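## Task

Press the blue bell's button down fully and let it rise fully for a short moment, doing this exactly three times. Every press counts, even one that slides or tips the bell, and a fourth press fails. Touching any other bell's button fails, as does leaving any bell tipped over or displaced at the end. Nothing may be knocked off the table, and the result must hold without the robot supporting anything.

## Robot and tools

Robot: one Franka FR3 arm (7 joints) with a Robotiq 2F-140 two-finger gripper. There is only one arm, so every motion call carries a single gripper target. Cameras: cam_high (overview) and cam_wrist (on the gripper), both 896x504; each result returns images from both, cam_high first.

Frame: the scene frame has its origin on the table surface directly under the arm base, +z up, +x forward from the base, +y to the left when facing +x. Positions are in metres; orientations are unit quaternions written w first (qw, qx, qy, qz). The base can be slightly tilted, and the reported hand position gets less accurate at long reach. The gripper's fingers point along its own +z and close along its own y. end_effector_position is the spot between the pads when closed; closed fingertips stick out about 33 mm past it (9 mm when wide open), and closing pushes the tips about 24 mm further out. For pressing a bell button, closed fingers pointing straight down make a good plunger.

The row format (used everywhere): 10 numbers [x, y, z, qw, qx, qy, qz, position, force_limit, speed]. The first seven are an absolute target pose for the gripper in the scene frame, not an offset. position: +1 fully open (140 mm), about -0.8 pads touching, -1 closes until blocked. force_limit: -1 to 1 (roughly 14 N, 60 N at 0, 107 N at +1). speed: finger speed -1 to 1 (about 30, 140, 250 mm/s). Always send the orientation you want in every row; copying the last reported quaternion can let it drift.

execute_actions(actions): a list of actions; each action is a list of up to 15 rows, one row per 1/30 s step; if fewer than 15 rows are given, the last row repeats to fill the action. An empty list just returns state and images. Each step, the commanded pose is clamped to at most 70 mm and 16 degrees away from the measured pose, so long jumps take several actions. A target more than 0.6 m from the gripper's start position along any gripper axis refuses that action; a malformed first action or a failed first check refuses the whole call.

move(target, speed, blocking): drives the gripper in a straight line to one absolute row target. speed is in m/s, 0.002 to 0.5 (default 0.25); rotation is capped at twice that in rad/s. The path lasts 0.5 to 10 s. It does not avoid obstacles, can overshoot the set speed near full extension, and finger values are sent at the start. Faster contact hits harder, and aiming deeper past a contact pushes harder. The result adds a move: line (done, off_target, moving, held, fault) plus which limits acted (paced = pose clipped; held = a check blocked steps, after which the arm may lurch) and the distance left to target. blocking=false returns after 0.5 s while the arm keeps going; then only wait or stop are allowed until a result shows the move ended.

wait(seconds): 0 to 10; lets time run holding the last command, returns early if a running move ends. stop(): brakes the running move (needs some room; fingers keep moving). zoom_image(camera, region): region [x0, y0, x1, y1] in pixels of that camera's last image, at most 504x504, to see a detail more clearly. read_manual(section): only the licences text, no motion. finished_scene(scene): ends the current scene by its number, reports success and gives the next task; it cannot be undone, so call it only when the count is right and nothing is being held by the robot.

Result lines: end_effector_position and end_effector_quat_wxyz; Hand target (what the controller is currently chasing); Joint positions and Joint torques in URDF joint order; External joint torques (estimated outside push, incl. friction and noise, with extra lines for earlier actions); object_status (0 moving, 1 blocked opening, 2 blocked closing = holding, 3 reached target or pads met); position_measured in counts (3 open, 230 pads met); pose unreachable when the clearance check altered a command; MOTOR HOT warnings; TORQUE FAULT or OVER-TEMPERATURE FAULT lines.

Joint ranges (rad), base outward: -2.744..2.744, -1.784..1.784, -2.901..2.901, -3.042..-0.152, -2.807..2.807, 0.544..4.517, -3.016..3.016. Load limits (N m): 20, 20, 18, 18, 12, 12, 12; reaching one halts the arm for 10 s and drops the rest of the call.

Suggested order: look at the images to find the target bell, hover above its button, descend slowly until the button bottoms out (small depth past contact, low speed), rise clearly so the button fully returns and pause briefly, then repeat. Count every press yourself. Avoid other bells' buttons, fast impacts, sideways dragging that tips or shifts a bell, and hard pressing that could fault the arm. The simulation keeps running while you deliberate, with the robot holding its last command, so leave it in a safe hover between calls. Smooth, quick, low-effort motion is preferred.

Each tool is called in YAML: its name, and indented under it one key for each argument.

## Session

execute_actions:
  actions: []

Scene clock: 0.00 s.
end_effector_position=(+0.6694, +0.3432, +0.2889) position_measured=3 object_status=3 end_effector_quat_wxyz=(-0.525, +0.757, -0.296, -0.251)
Joint positions: [ 0.021  0.631  0.097 -1.53   1.253  1.794 -1.302]
Joint velocities: [-0.001  0.    -0.     0.    -0.001  0.     0.   ]
Joint torques (N m, as the joint torque sensors report them, + toward a larger angle): no reading
External joint torques (N m, as the arm's controller estimates them; a push from outside toward a larger angle lowers the number): no reading
Hand target: +0.669, +0.343, +0.289; -0.525, +0.757, -0.296, -0.251

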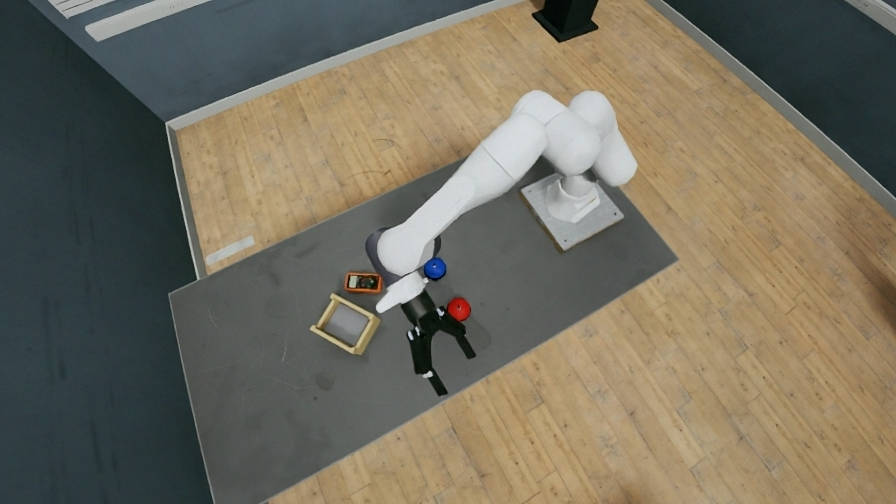

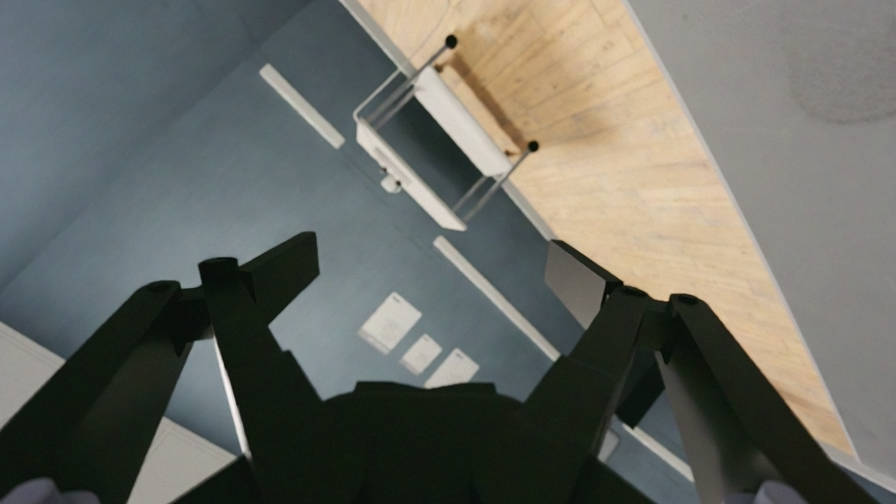

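move:
  target: [0.565, 0.0, 0.17, 0, 1, 0, 0, 0.2, 0, 1]
  speed: 0.3

Scene clock: 13.43 s.
end_effector_position=(+0.5658, +0.0006, +0.1753) position_measured=104 object_status=3 end_effector_quat_wxyz=(-0.007, +1.000, +0.004, +0.000)
Joint positions: [ 0.172  0.15  -0.171 -2.107  0.05   2.254 -1.617]
Joint velocities: [-0.001 -0.     0.     0.001 -0.003  0.013  0.   ]
Joint torques (N m, as the joint torque sensors report them, + toward a larger angle): [  0.05 -36.56  -0.4   21.51  -0.2    3.18  -0.13]
External joint torques (N m, as the arm's controller estimates them; a push from outside toward a larger angle lowers the number): [ 0.07 -1.31  0.28 -1.19 -0.89  0.65 -0.13]
Hand target: +0.567, -0.000, +0.176; -0.005, +1.000, +0.007, +0.003
Off the commanded pose: 0.005 m, 1 deg.
move: off_target

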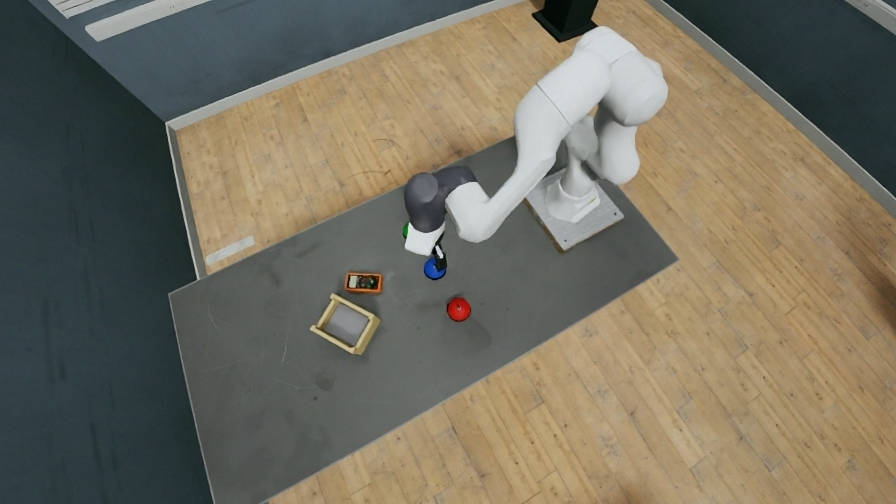

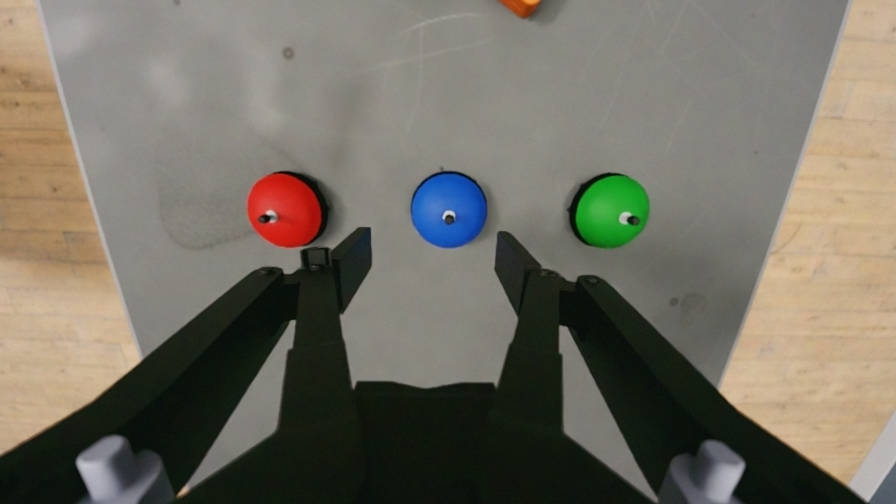

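move:
  target: [0.568, -0.013, 0.123, 0, 1, 0, 0, 0.2, 0, 1]
  speed: 0.12

zoom_image:
  camera: "cam_wrist"
  region: [300, 150, 580, 350]

Scene clock: 19.30 s.
end_effector_position=(+0.5664, -0.0126, +0.1238) position_measured=104 object_status=3 end_effector_quat_wxyz=(+0.001, +1.000, -0.000, -0.002)
Joint positions: [ 0.156  0.236 -0.171 -2.137  0.053  2.365 -1.629]
Joint velocities: [ 0.     0.001  0.001 -0.001  0.     0.011 -0.004]
Joint torques (N m, as the joint torque sensors report them, + toward a larger angle): [ -0.69 -36.76  -0.34  22.02   1.66   3.18  -0.05]
External joint torques (N m, as the arm's controller estimates them; a push from outside toward a larger angle lowers the number): [-0.86 -0.18  0.53  0.68  1.05  0.69 -0.05]
Hand target: +0.568, -0.013, +0.123; -0.000, +1.000, +0.000, -0.000
Off the commanded pose: 0.002 m, 0 deg.
move: done

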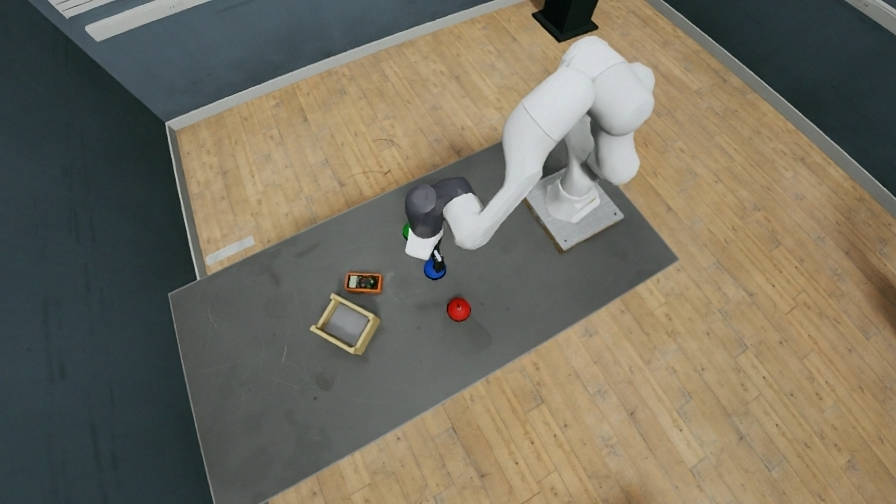

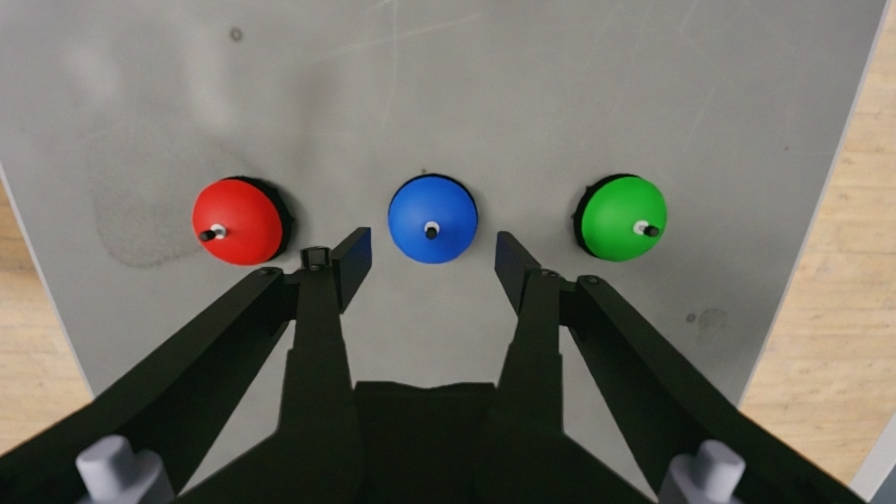

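Region (300, 150, 580, 350) of cam_wrist's 896x504 image, scaled by 1.800, with more detail than that image has; it fills the top 360 rows of this view, and the rest is white.

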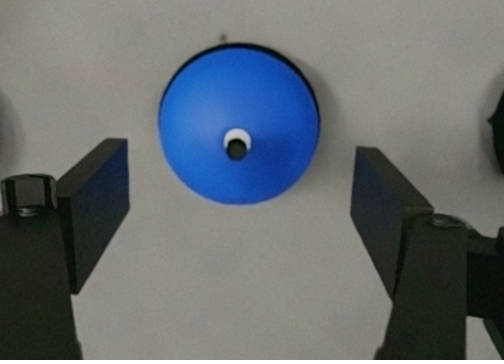

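move:
  target: [0.570, -0.012, 0.120, 0, 1, 0, 0, -1, 0, 1]
  speed: 0.02

move:
  target: [0.570, -0.012, 0.090, 0, 1, 0, 0, -1, 0, 1]
  speed: 0.02

Scene clock: 26.90 s.
end_effector_position=(+0.5675, -0.0129, +0.1198) position_measured=233 object_status=3 end_effector_quat_wxyz=(+0.001, +1.000, -0.000, -0.003)
Joint positions: [ 0.156  0.246 -0.171 -2.135  0.055  2.372 -1.63 ]
Joint velocities: [ 0.     0.001 -0.     0.002  0.002  0.004 -0.   ]
Joint torques (N m, as the joint torque sensors report them, + toward a larger angle): [ -0.37 -35.43  -0.41  24.3    1.59   3.23   0.07]
External joint torques (N m, as the arm's controller estimates them; a push from outside toward a larger angle lowers the number): [-0.34  1.56  0.71  2.95  0.98  0.74  0.07]
Hand target: +0.570, -0.012, +0.120; +0.000, +1.000, -0.000, -0.000
Off the commanded pose: 0.003 m, 0 deg.
move: done

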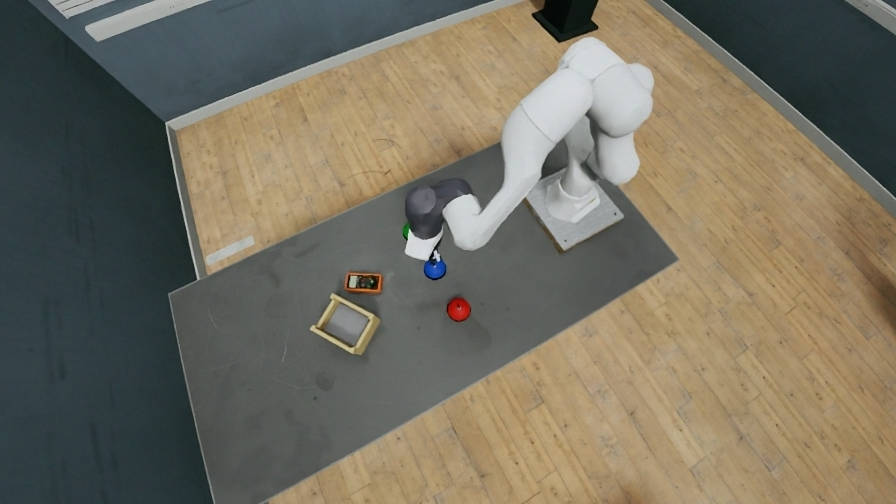

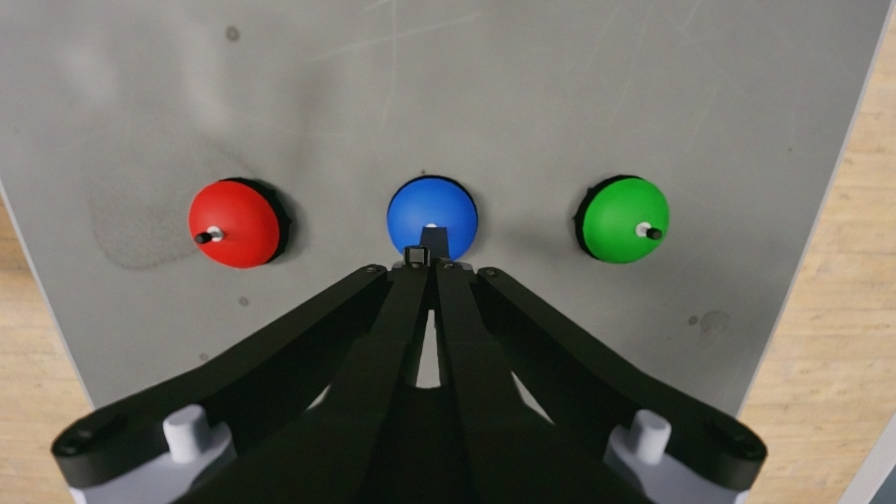

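Scene clock: 28.63 s.
end_effector_position=(+0.5695, -0.0128, +0.0930) position_measured=233 object_status=3 end_effector_quat_wxyz=(+0.001, +1.000, -0.001, -0.001)
Joint positions: [ 0.155  0.299 -0.169 -2.142  0.072  2.433 -1.639]
Joint velocities: [ 0.001  0.    -0.    -0.     0.003  0.006 -0.004]
Joint torques (N m, as the joint torque sensors report them, + toward a larger angle): [ -1.16 -35.51  -0.12  20.23   1.58   3.77   0.02]
External joint torques (N m, as the arm's controller estimates them; a push from outside toward a larger angle lowers the number): [-1.22  2.32  1.11 -0.4   1.01  1.26  0.02]
Hand target: +0.570, -0.012, +0.090; -0.000, +1.000, +0.000, -0.000
Off the commanded pose: 0.003 m, 0 deg.
move: done

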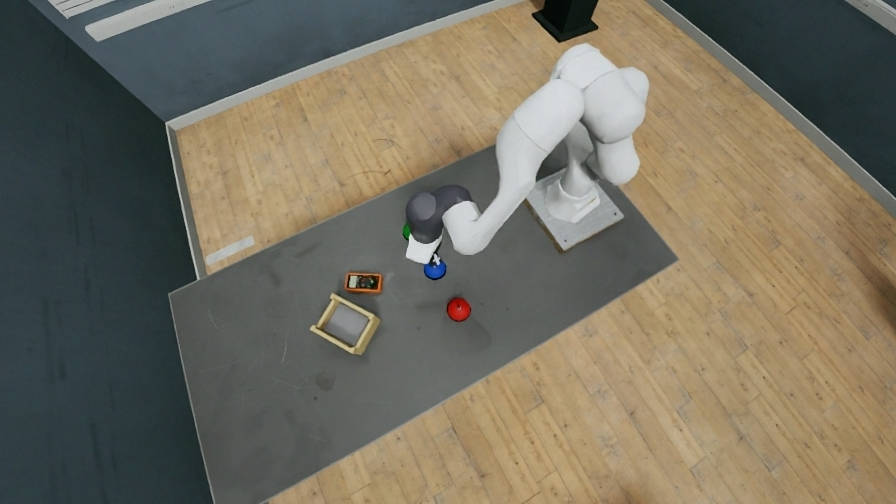

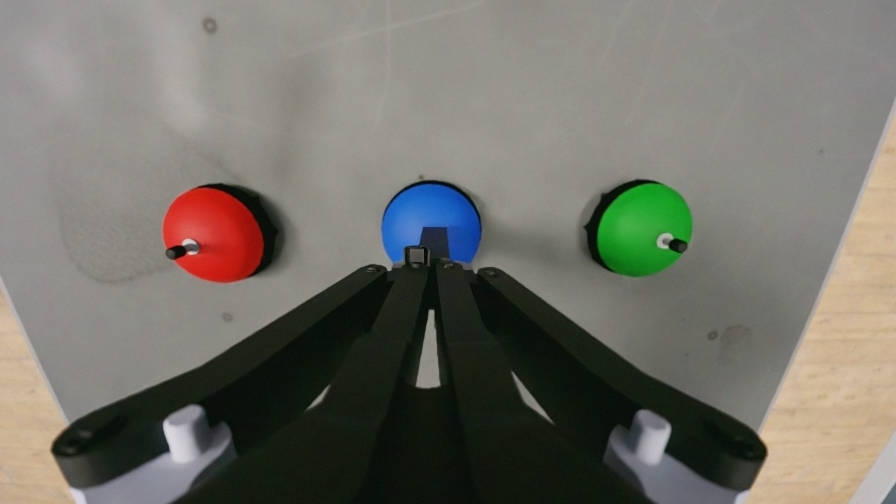

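move:
  target: [0.570, -0.012, 0.086, 0, 1, 0, 0, -1, 0, 1]
  speed: 0.01

Scene clock: 32.43 s.
end_effector_position=(+0.5699, -0.0128, +0.0925) position_measured=233 object_status=3 end_effector_quat_wxyz=(+0.001, +1.000, -0.001, -0.000)
Joint positions: [ 0.155  0.3   -0.169 -2.142  0.074  2.436 -1.642]
Joint velocities: [ 0.001  0.001  0.    -0.001  0.001 -0.    -0.005]
Joint torques (N m, as the joint torque sensors report them, + toward a larger angle): [ -0.05 -31.84   0.    19.19   1.88   4.75  -0.04]
External joint torques (N m, as the arm's controller estimates them; a push from outside toward a larger angle lowers the number): [-0.26  6.11  1.11 -1.47  1.31  2.24 -0.04]
Hand target: +0.570, -0.012, +0.086; +0.000, +1.000, +0.000, -0.000
Off the commanded pose: 0.007 m, 0 deg.
move: off_target

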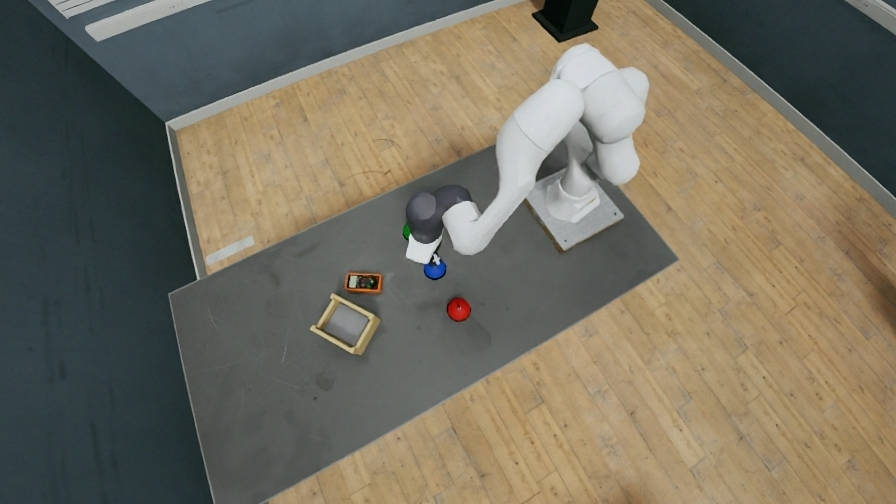

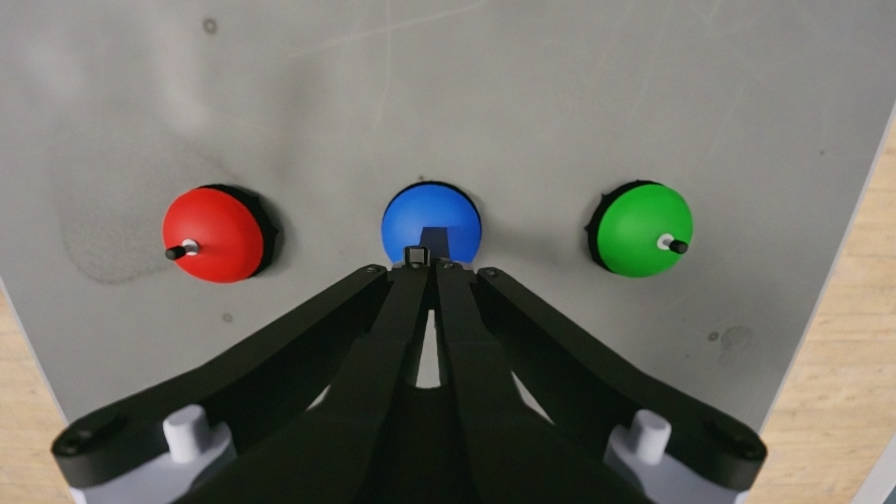

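Ring 1 bottomed. Ring 2.

move:
  target: [0.570, -0.011, 0.116, 0, 1, 0, 0, -1, 0, 1]
  speed: 0.05

wait:
  seconds: 1

move:
  target: [0.570, -0.011, 0.086, 0, 1, 0, 0, -1, 0, 1]
  speed: 0.025

Scene clock: 38.87 s.
end_effector_position=(+0.5707, -0.0104, +0.1146) position_measured=233 object_status=3 end_effector_quat_wxyz=(-0.001, +1.000, +0.001, +0.002)
Joint positions: [ 0.156  0.258 -0.169 -2.135  0.066  2.392 -1.638]
Joint velocities: [-0.     0.     0.    -0.    -0.002 -0.015  0.004]
Joint torques (N m, as the joint torque sensors report them, + toward a larger angle): [  1.2  -38.04  -2.07  23.14  -0.22   2.14   0.37]
External joint torques (N m, as the arm's controller estimates them; a push from outside toward a larger angle lowers the number): [ 1.19 -0.71 -0.97  1.85 -0.83 -0.4   0.37]
Hand target: +0.570, -0.011, +0.116; +0.000, +1.000, -0.000, +0.000
Off the commanded pose: 0.002 m, 0 deg.
move: done

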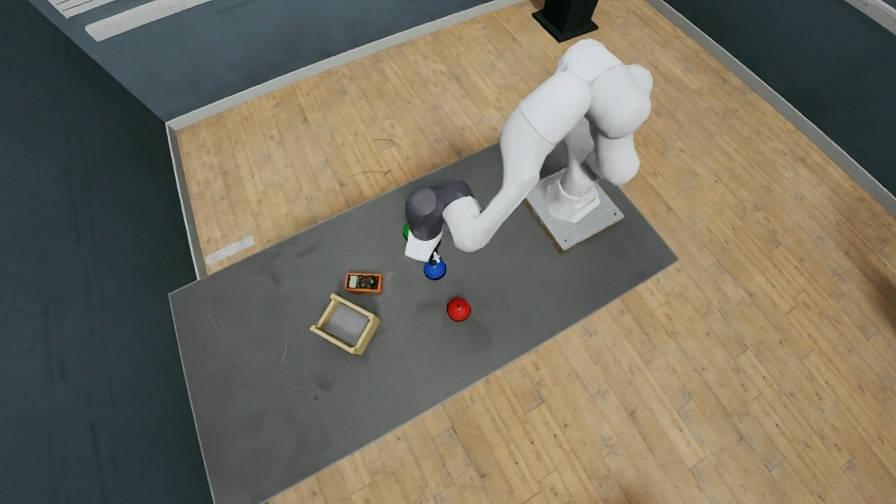

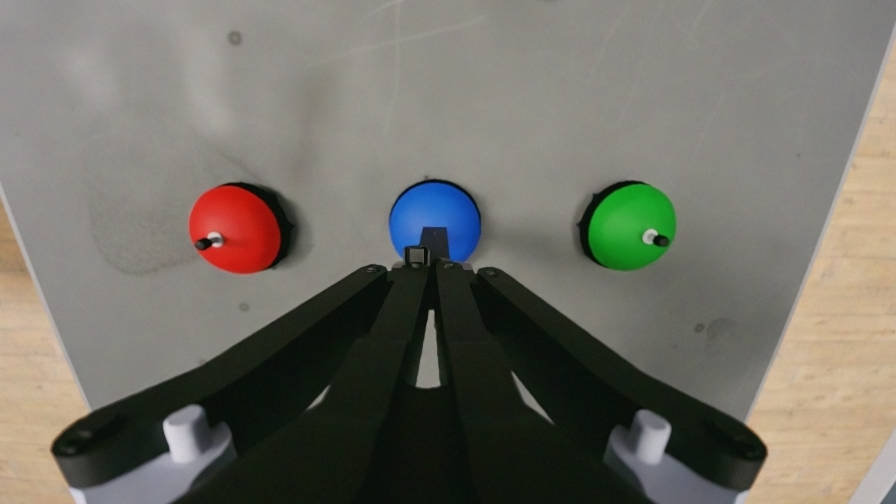

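Scene clock: 39.87 s.
end_effector_position=(+0.5699, -0.0104, +0.1144) position_measured=233 object_status=3 end_effector_quat_wxyz=(-0.001, +1.000, +0.000, +0.000)
Joint positions: [ 0.156  0.258 -0.169 -2.135  0.066  2.39  -1.637]
Joint velocities: [-0.     0.001  0.    -0.    -0.    -0.001 -0.003]
Joint torques (N m, as the joint torque sensors report them, + toward a larger angle): [  1.11 -37.8   -2.78  22.45  -0.24   1.98   0.4 ]
External joint torques (N m, as the arm's controller estimates them; a push from outside toward a larger angle lowers the number): [ 1.1  -0.57 -1.67  1.2  -0.84 -0.54  0.4 ]
Hand target: +0.570, -0.011, +0.116; +0.000, +1.000, -0.000, +0.000
Off the commanded pose: 0.002 m, 0 deg.
wait: 1.00 s; at rest by 0.17 s

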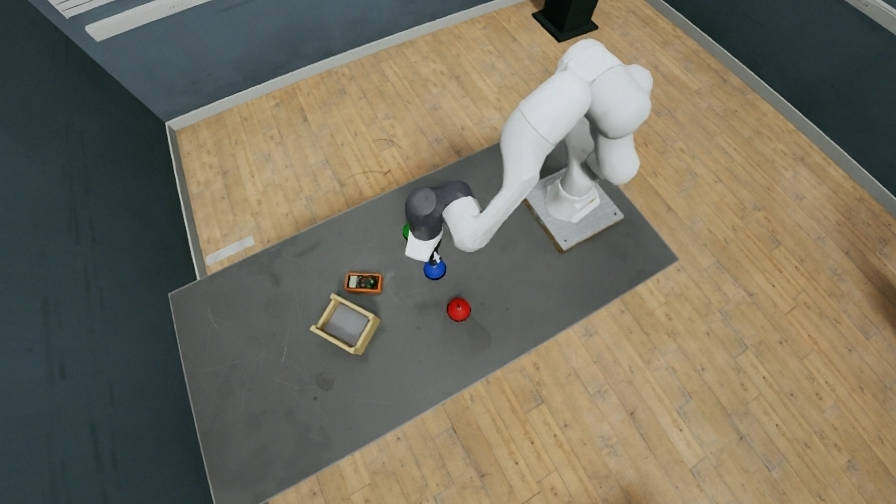

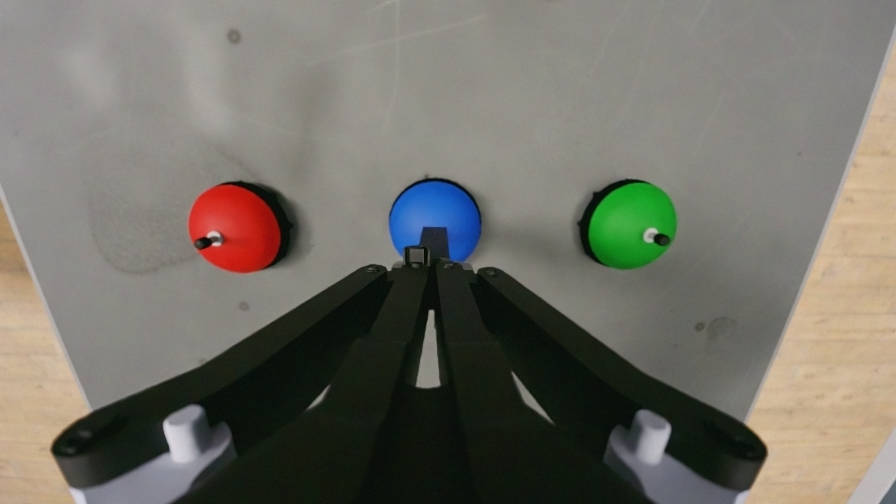

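Scene clock: 41.23 s.
end_effector_position=(+0.5699, -0.0117, +0.0923) position_measured=233 object_status=3 end_effector_quat_wxyz=(+0.001, +1.000, -0.001, -0.001)
Joint positions: [ 0.156  0.3   -0.168 -2.141  0.074  2.435 -1.64 ]
Joint velocities: [-0.     0.    -0.    -0.002  0.001 -0.    -0.004]
Joint torques (N m, as the joint torque sensors report them, + toward a larger angle): [ -0.78 -31.87   0.76  19.59   1.78   4.82  -0.07]
External joint torques (N m, as the arm's controller estimates them; a push from outside toward a larger angle lowers the number): [-0.79  6.02  2.05 -0.98  1.21  2.33 -0.07]
Hand target: +0.570, -0.011, +0.086; -0.000, +1.000, +0.000, -0.000
Off the commanded pose: 0.006 m, 0 deg.
move: off_target

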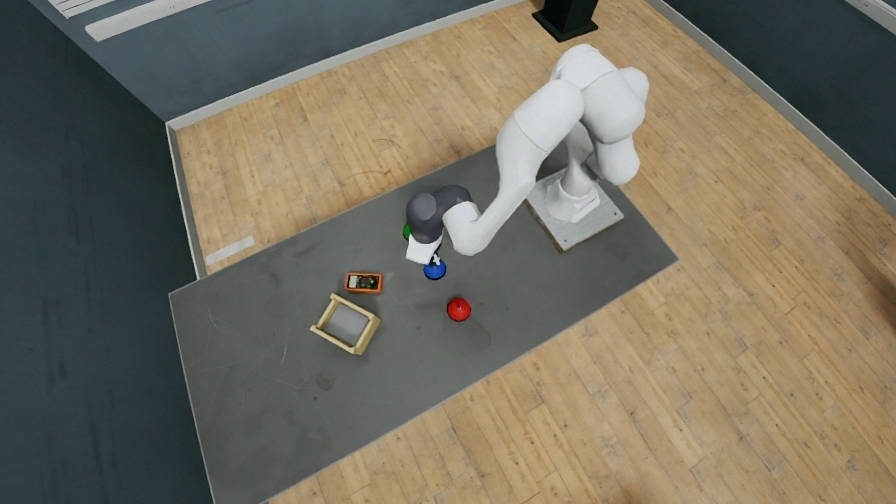

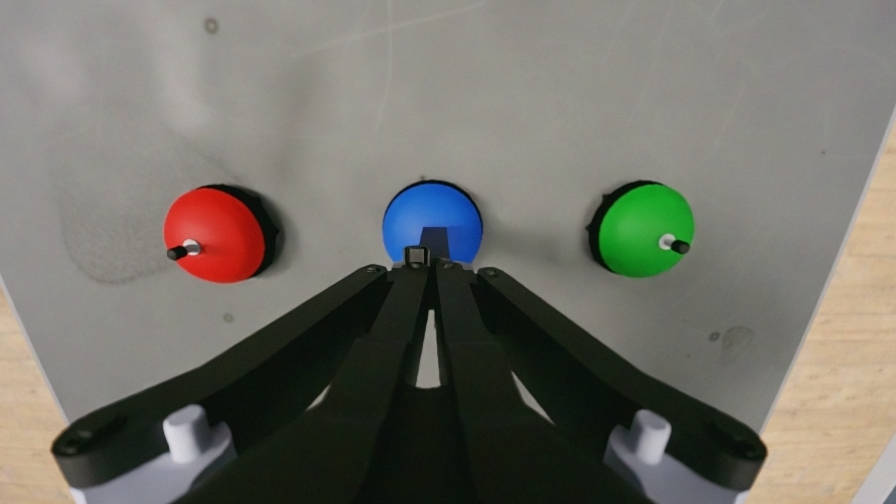

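move:
  target: [0.570, -0.011, 0.118, 0, 1, 0, 0, -1, 0, 1]
  speed: 0.05

wait:
  seconds: 1

move:
  target: [0.570, -0.011, 0.086, 0, 1, 0, 0, -1, 0, 1]
  speed: 0.025

Scene clock: 47.30 s.
end_effector_position=(+0.5709, -0.0103, +0.1166) position_measured=233 object_status=3 end_effector_quat_wxyz=(-0.001, +1.000, +0.001, +0.002)
Joint positions: [ 0.156  0.255 -0.169 -2.134  0.065  2.388 -1.637]
Joint velocities: [-0.001 -0.    -0.001 -0.001 -0.003 -0.019  0.004]
Joint torques (N m, as the joint torque sensors report them, + toward a larger angle): [  1.15 -37.76  -2.72  23.69  -0.15   2.02   0.37]
External joint torques (N m, as the arm's controller estimates them; a push from outside toward a larger angle lowers the number): [ 1.22 -0.5  -1.55  2.36 -0.75 -0.51  0.37]
Hand target: +0.570, -0.011, +0.118; +0.000, +1.000, -0.000, +0.000
Off the commanded pose: 0.002 m, 0 deg.
move: done

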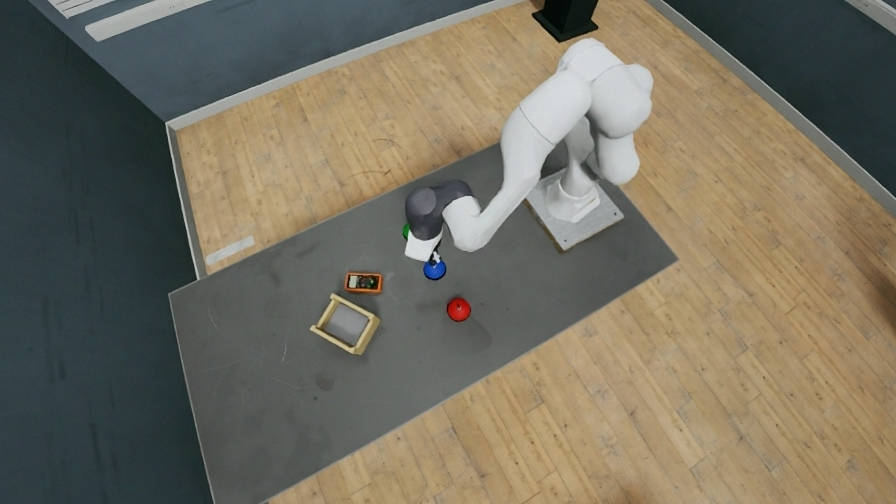

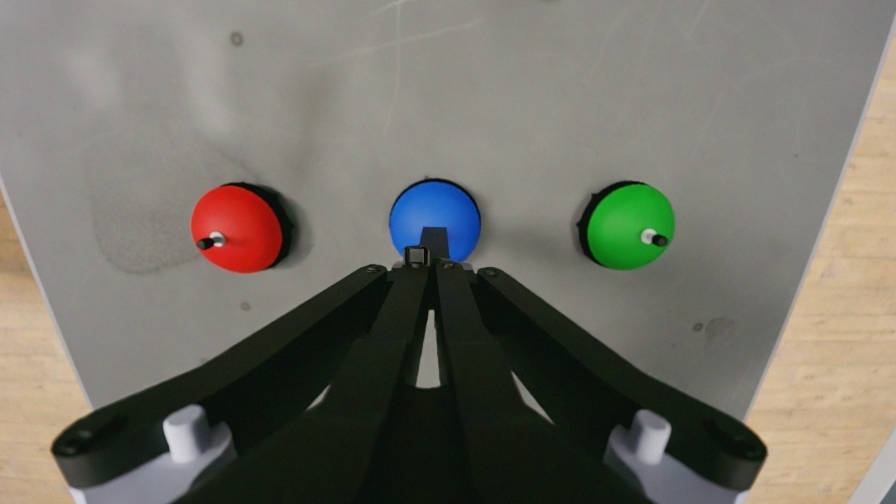

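Scene clock: 48.30 s.
end_effector_position=(+0.5699, -0.0103, +0.1163) position_measured=233 object_status=3 end_effector_quat_wxyz=(-0.001, +1.000, +0.001, +0.000)
Joint positions: [ 0.156  0.255 -0.169 -2.134  0.065  2.385 -1.636]
Joint velocities: [ 0.    -0.001  0.001  0.001 -0.    -0.    -0.   ]
Joint torques (N m, as the joint torque sensors report them, + toward a larger angle): [  0.88 -37.81  -2.42  23.24  -0.23   2.01   0.37]
External joint torques (N m, as the arm's controller estimates them; a push from outside toward a larger angle lowers the number): [ 0.75 -0.34 -1.43  1.76 -0.84 -0.53  0.37]
Hand target: +0.570, -0.011, +0.118; +0.000, +1.000, -0.000, +0.000
Off the commanded pose: 0.002 m, 0 deg.
wait: 1.00 s; at rest by 0.17 s

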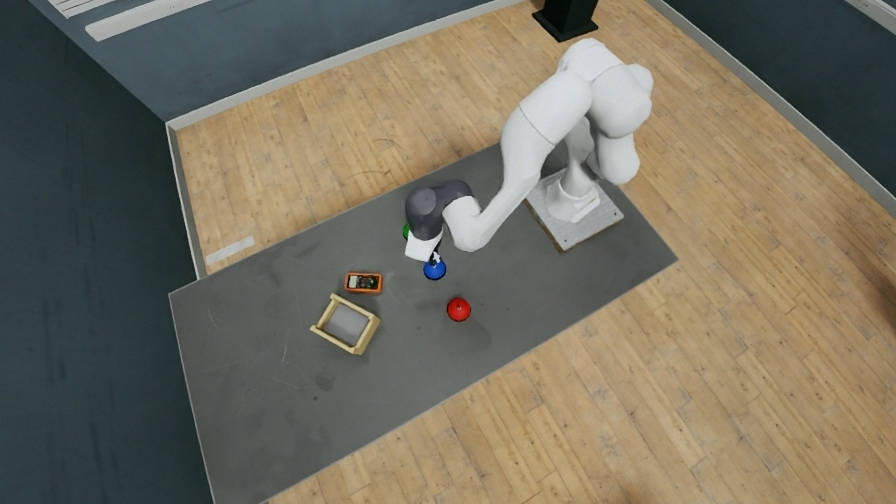

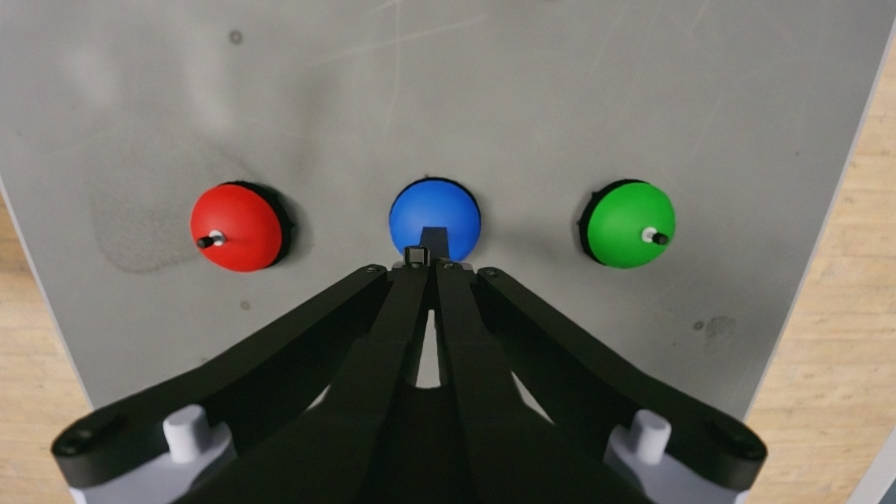

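Scene clock: 49.73 s.
end_effector_position=(+0.5699, -0.0117, +0.0923) position_measured=233 object_status=3 end_effector_quat_wxyz=(+0.001, +1.000, -0.001, -0.001)
Joint positions: [ 0.156  0.3   -0.168 -2.141  0.074  2.435 -1.64 ]
Joint velocities: [ 0.    -0.001 -0.    -0.     0.001 -0.001 -0.004]
Joint torques (N m, as the joint torque sensors report them, + toward a larger angle): [ -1.01 -31.98   0.33  19.44   1.84   4.76   0.09]
External joint torques (N m, as the arm's controller estimates them; a push from outside toward a larger angle lowers the number): [-1.08  6.07  1.56 -1.25  1.27  2.25  0.09]
Hand target: +0.570, -0.011, +0.086; -0.000, +1.000, +0.000, -0.000
Off the commanded pose: 0.006 m, 0 deg.
move: off_target

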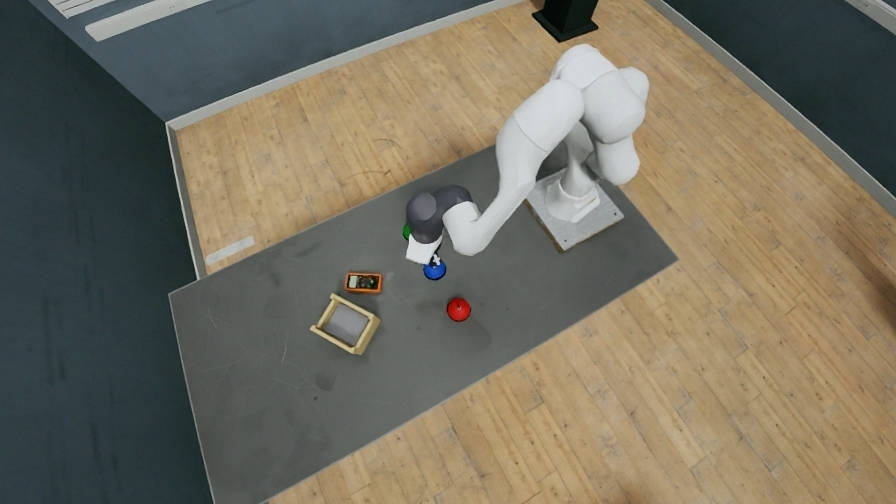

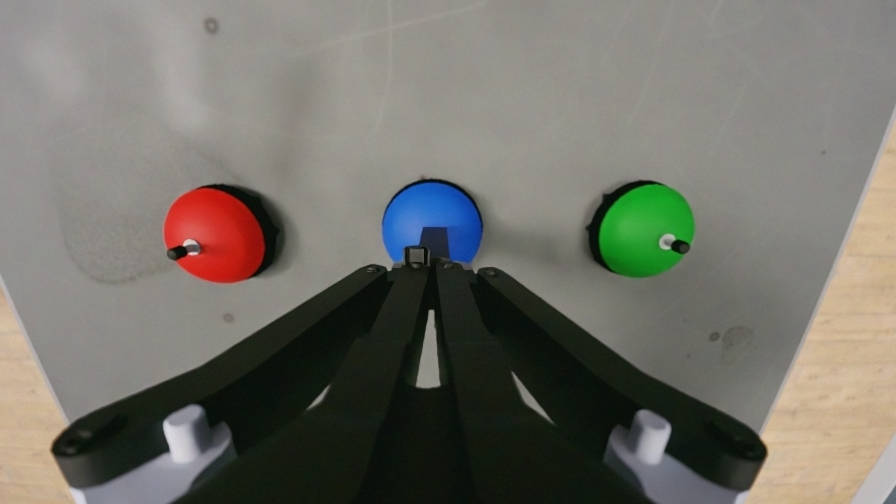

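move:
  target: [0.570, -0.011, 0.125, 0, 1, 0, 0, -1, 0, 1]
  speed: 0.06

wait:
  seconds: 1

finished_scene:
  scene: 2

Scene clock: 54.00 s.
end_effector_position=(+0.5706, -0.0103, +0.1235) position_measured=233 object_status=3 end_effector_quat_wxyz=(-0.001, +1.000, +0.001, +0.001)
Joint positions: [ 0.157  0.243 -0.17  -2.131  0.061  2.372 -1.634]
Joint velocities: [ 0.002  0.001 -0.001  0.    -0.001 -0.01   0.005]
Joint torques (N m, as the joint torque sensors report them, + toward a larger angle): [  0.59 -37.95  -2.24  23.64  -0.29   2.02   0.29]
External joint torques (N m, as the arm's controller estimates them; a push from outside toward a larger angle lowers the number): [ 0.45 -1.03 -1.31  2.18 -0.9  -0.5   0.29]
Hand target: +0.570, -0.011, +0.125; +0.000, +1.000, -0.000, +0.000
Off the commanded pose: 0.002 m, 0 deg.
move: done

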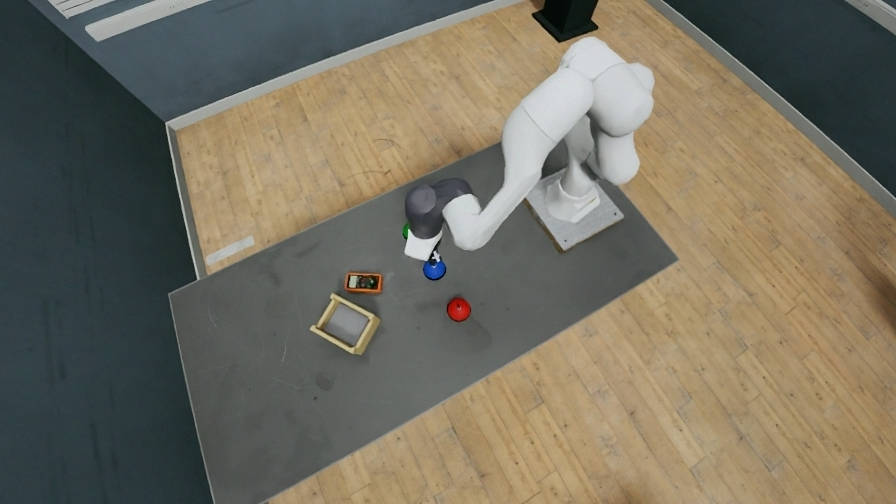

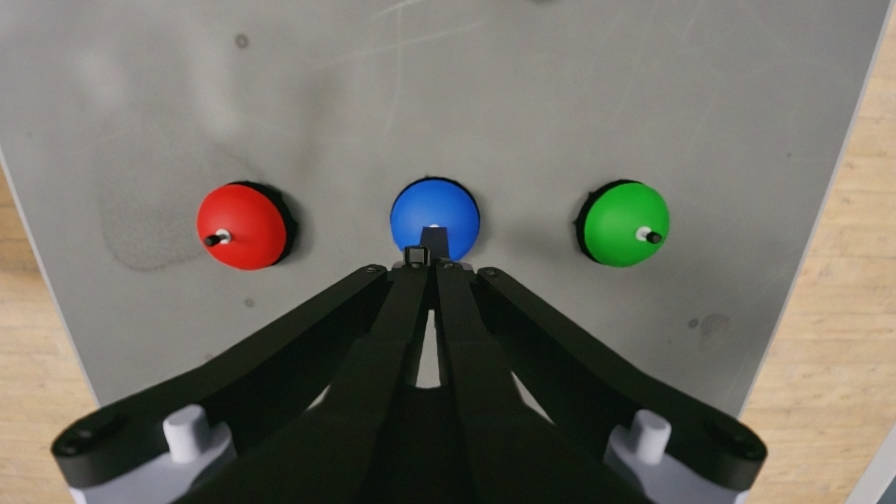

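Scene clock: 55.00 s.
end_effector_position=(+0.5700, -0.0103, +0.1234) position_measured=233 object_status=3 end_effector_quat_wxyz=(-0.001, +1.000, +0.001, +0.000)
Joint positions: [ 0.157  0.243 -0.17  -2.131  0.061  2.37  -1.633]
Joint velocities: [ 0.001  0.    -0.    -0.     0.    -0.001  0.001]
Joint torques (N m, as the joint torque sensors report them, + toward a larger angle): [  0.68 -38.08  -2.28  23.05  -0.16   2.06   0.32]
External joint torques (N m, as the arm's controller estimates them; a push from outside toward a larger angle lowers the number): [ 0.66 -1.02 -1.24  1.53 -0.77 -0.46  0.32]
Hand target: +0.570, -0.011, +0.125; +0.000, +1.000, -0.000, +0.000
Off the commanded pose: 0.002 m, 0 deg.
wait: 1.00 s; at rest by 0.17 s

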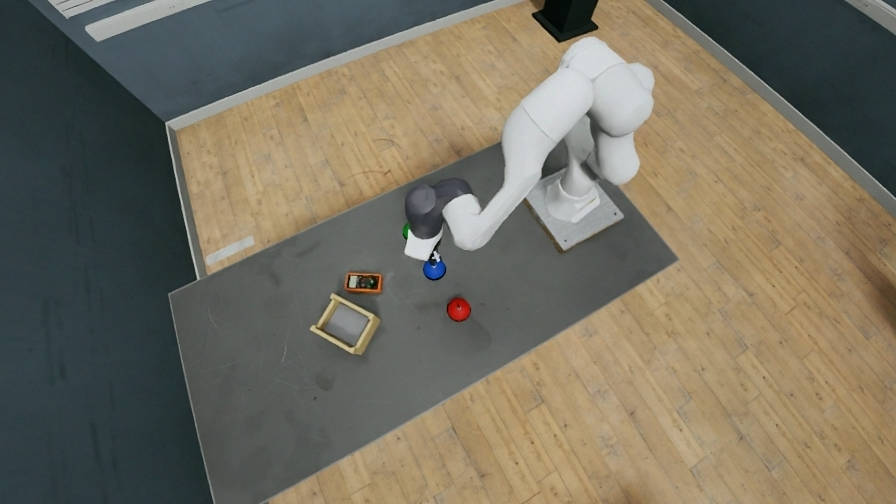

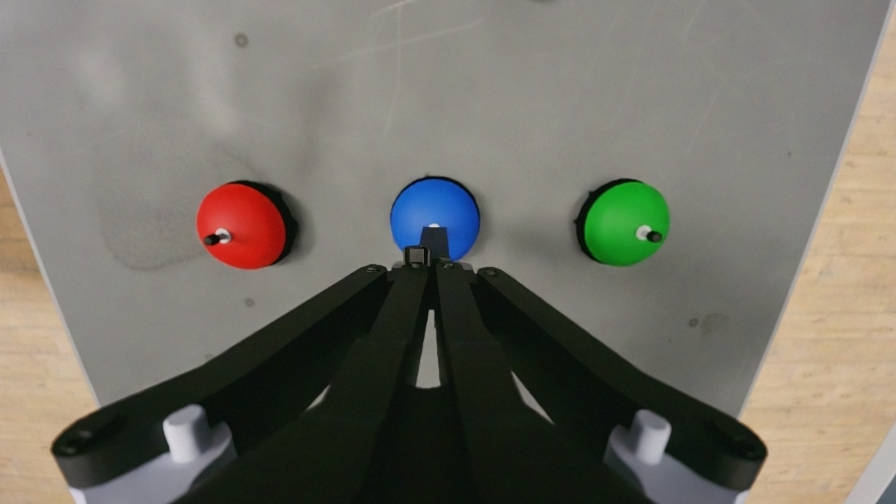

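The scene is finished: the task was done.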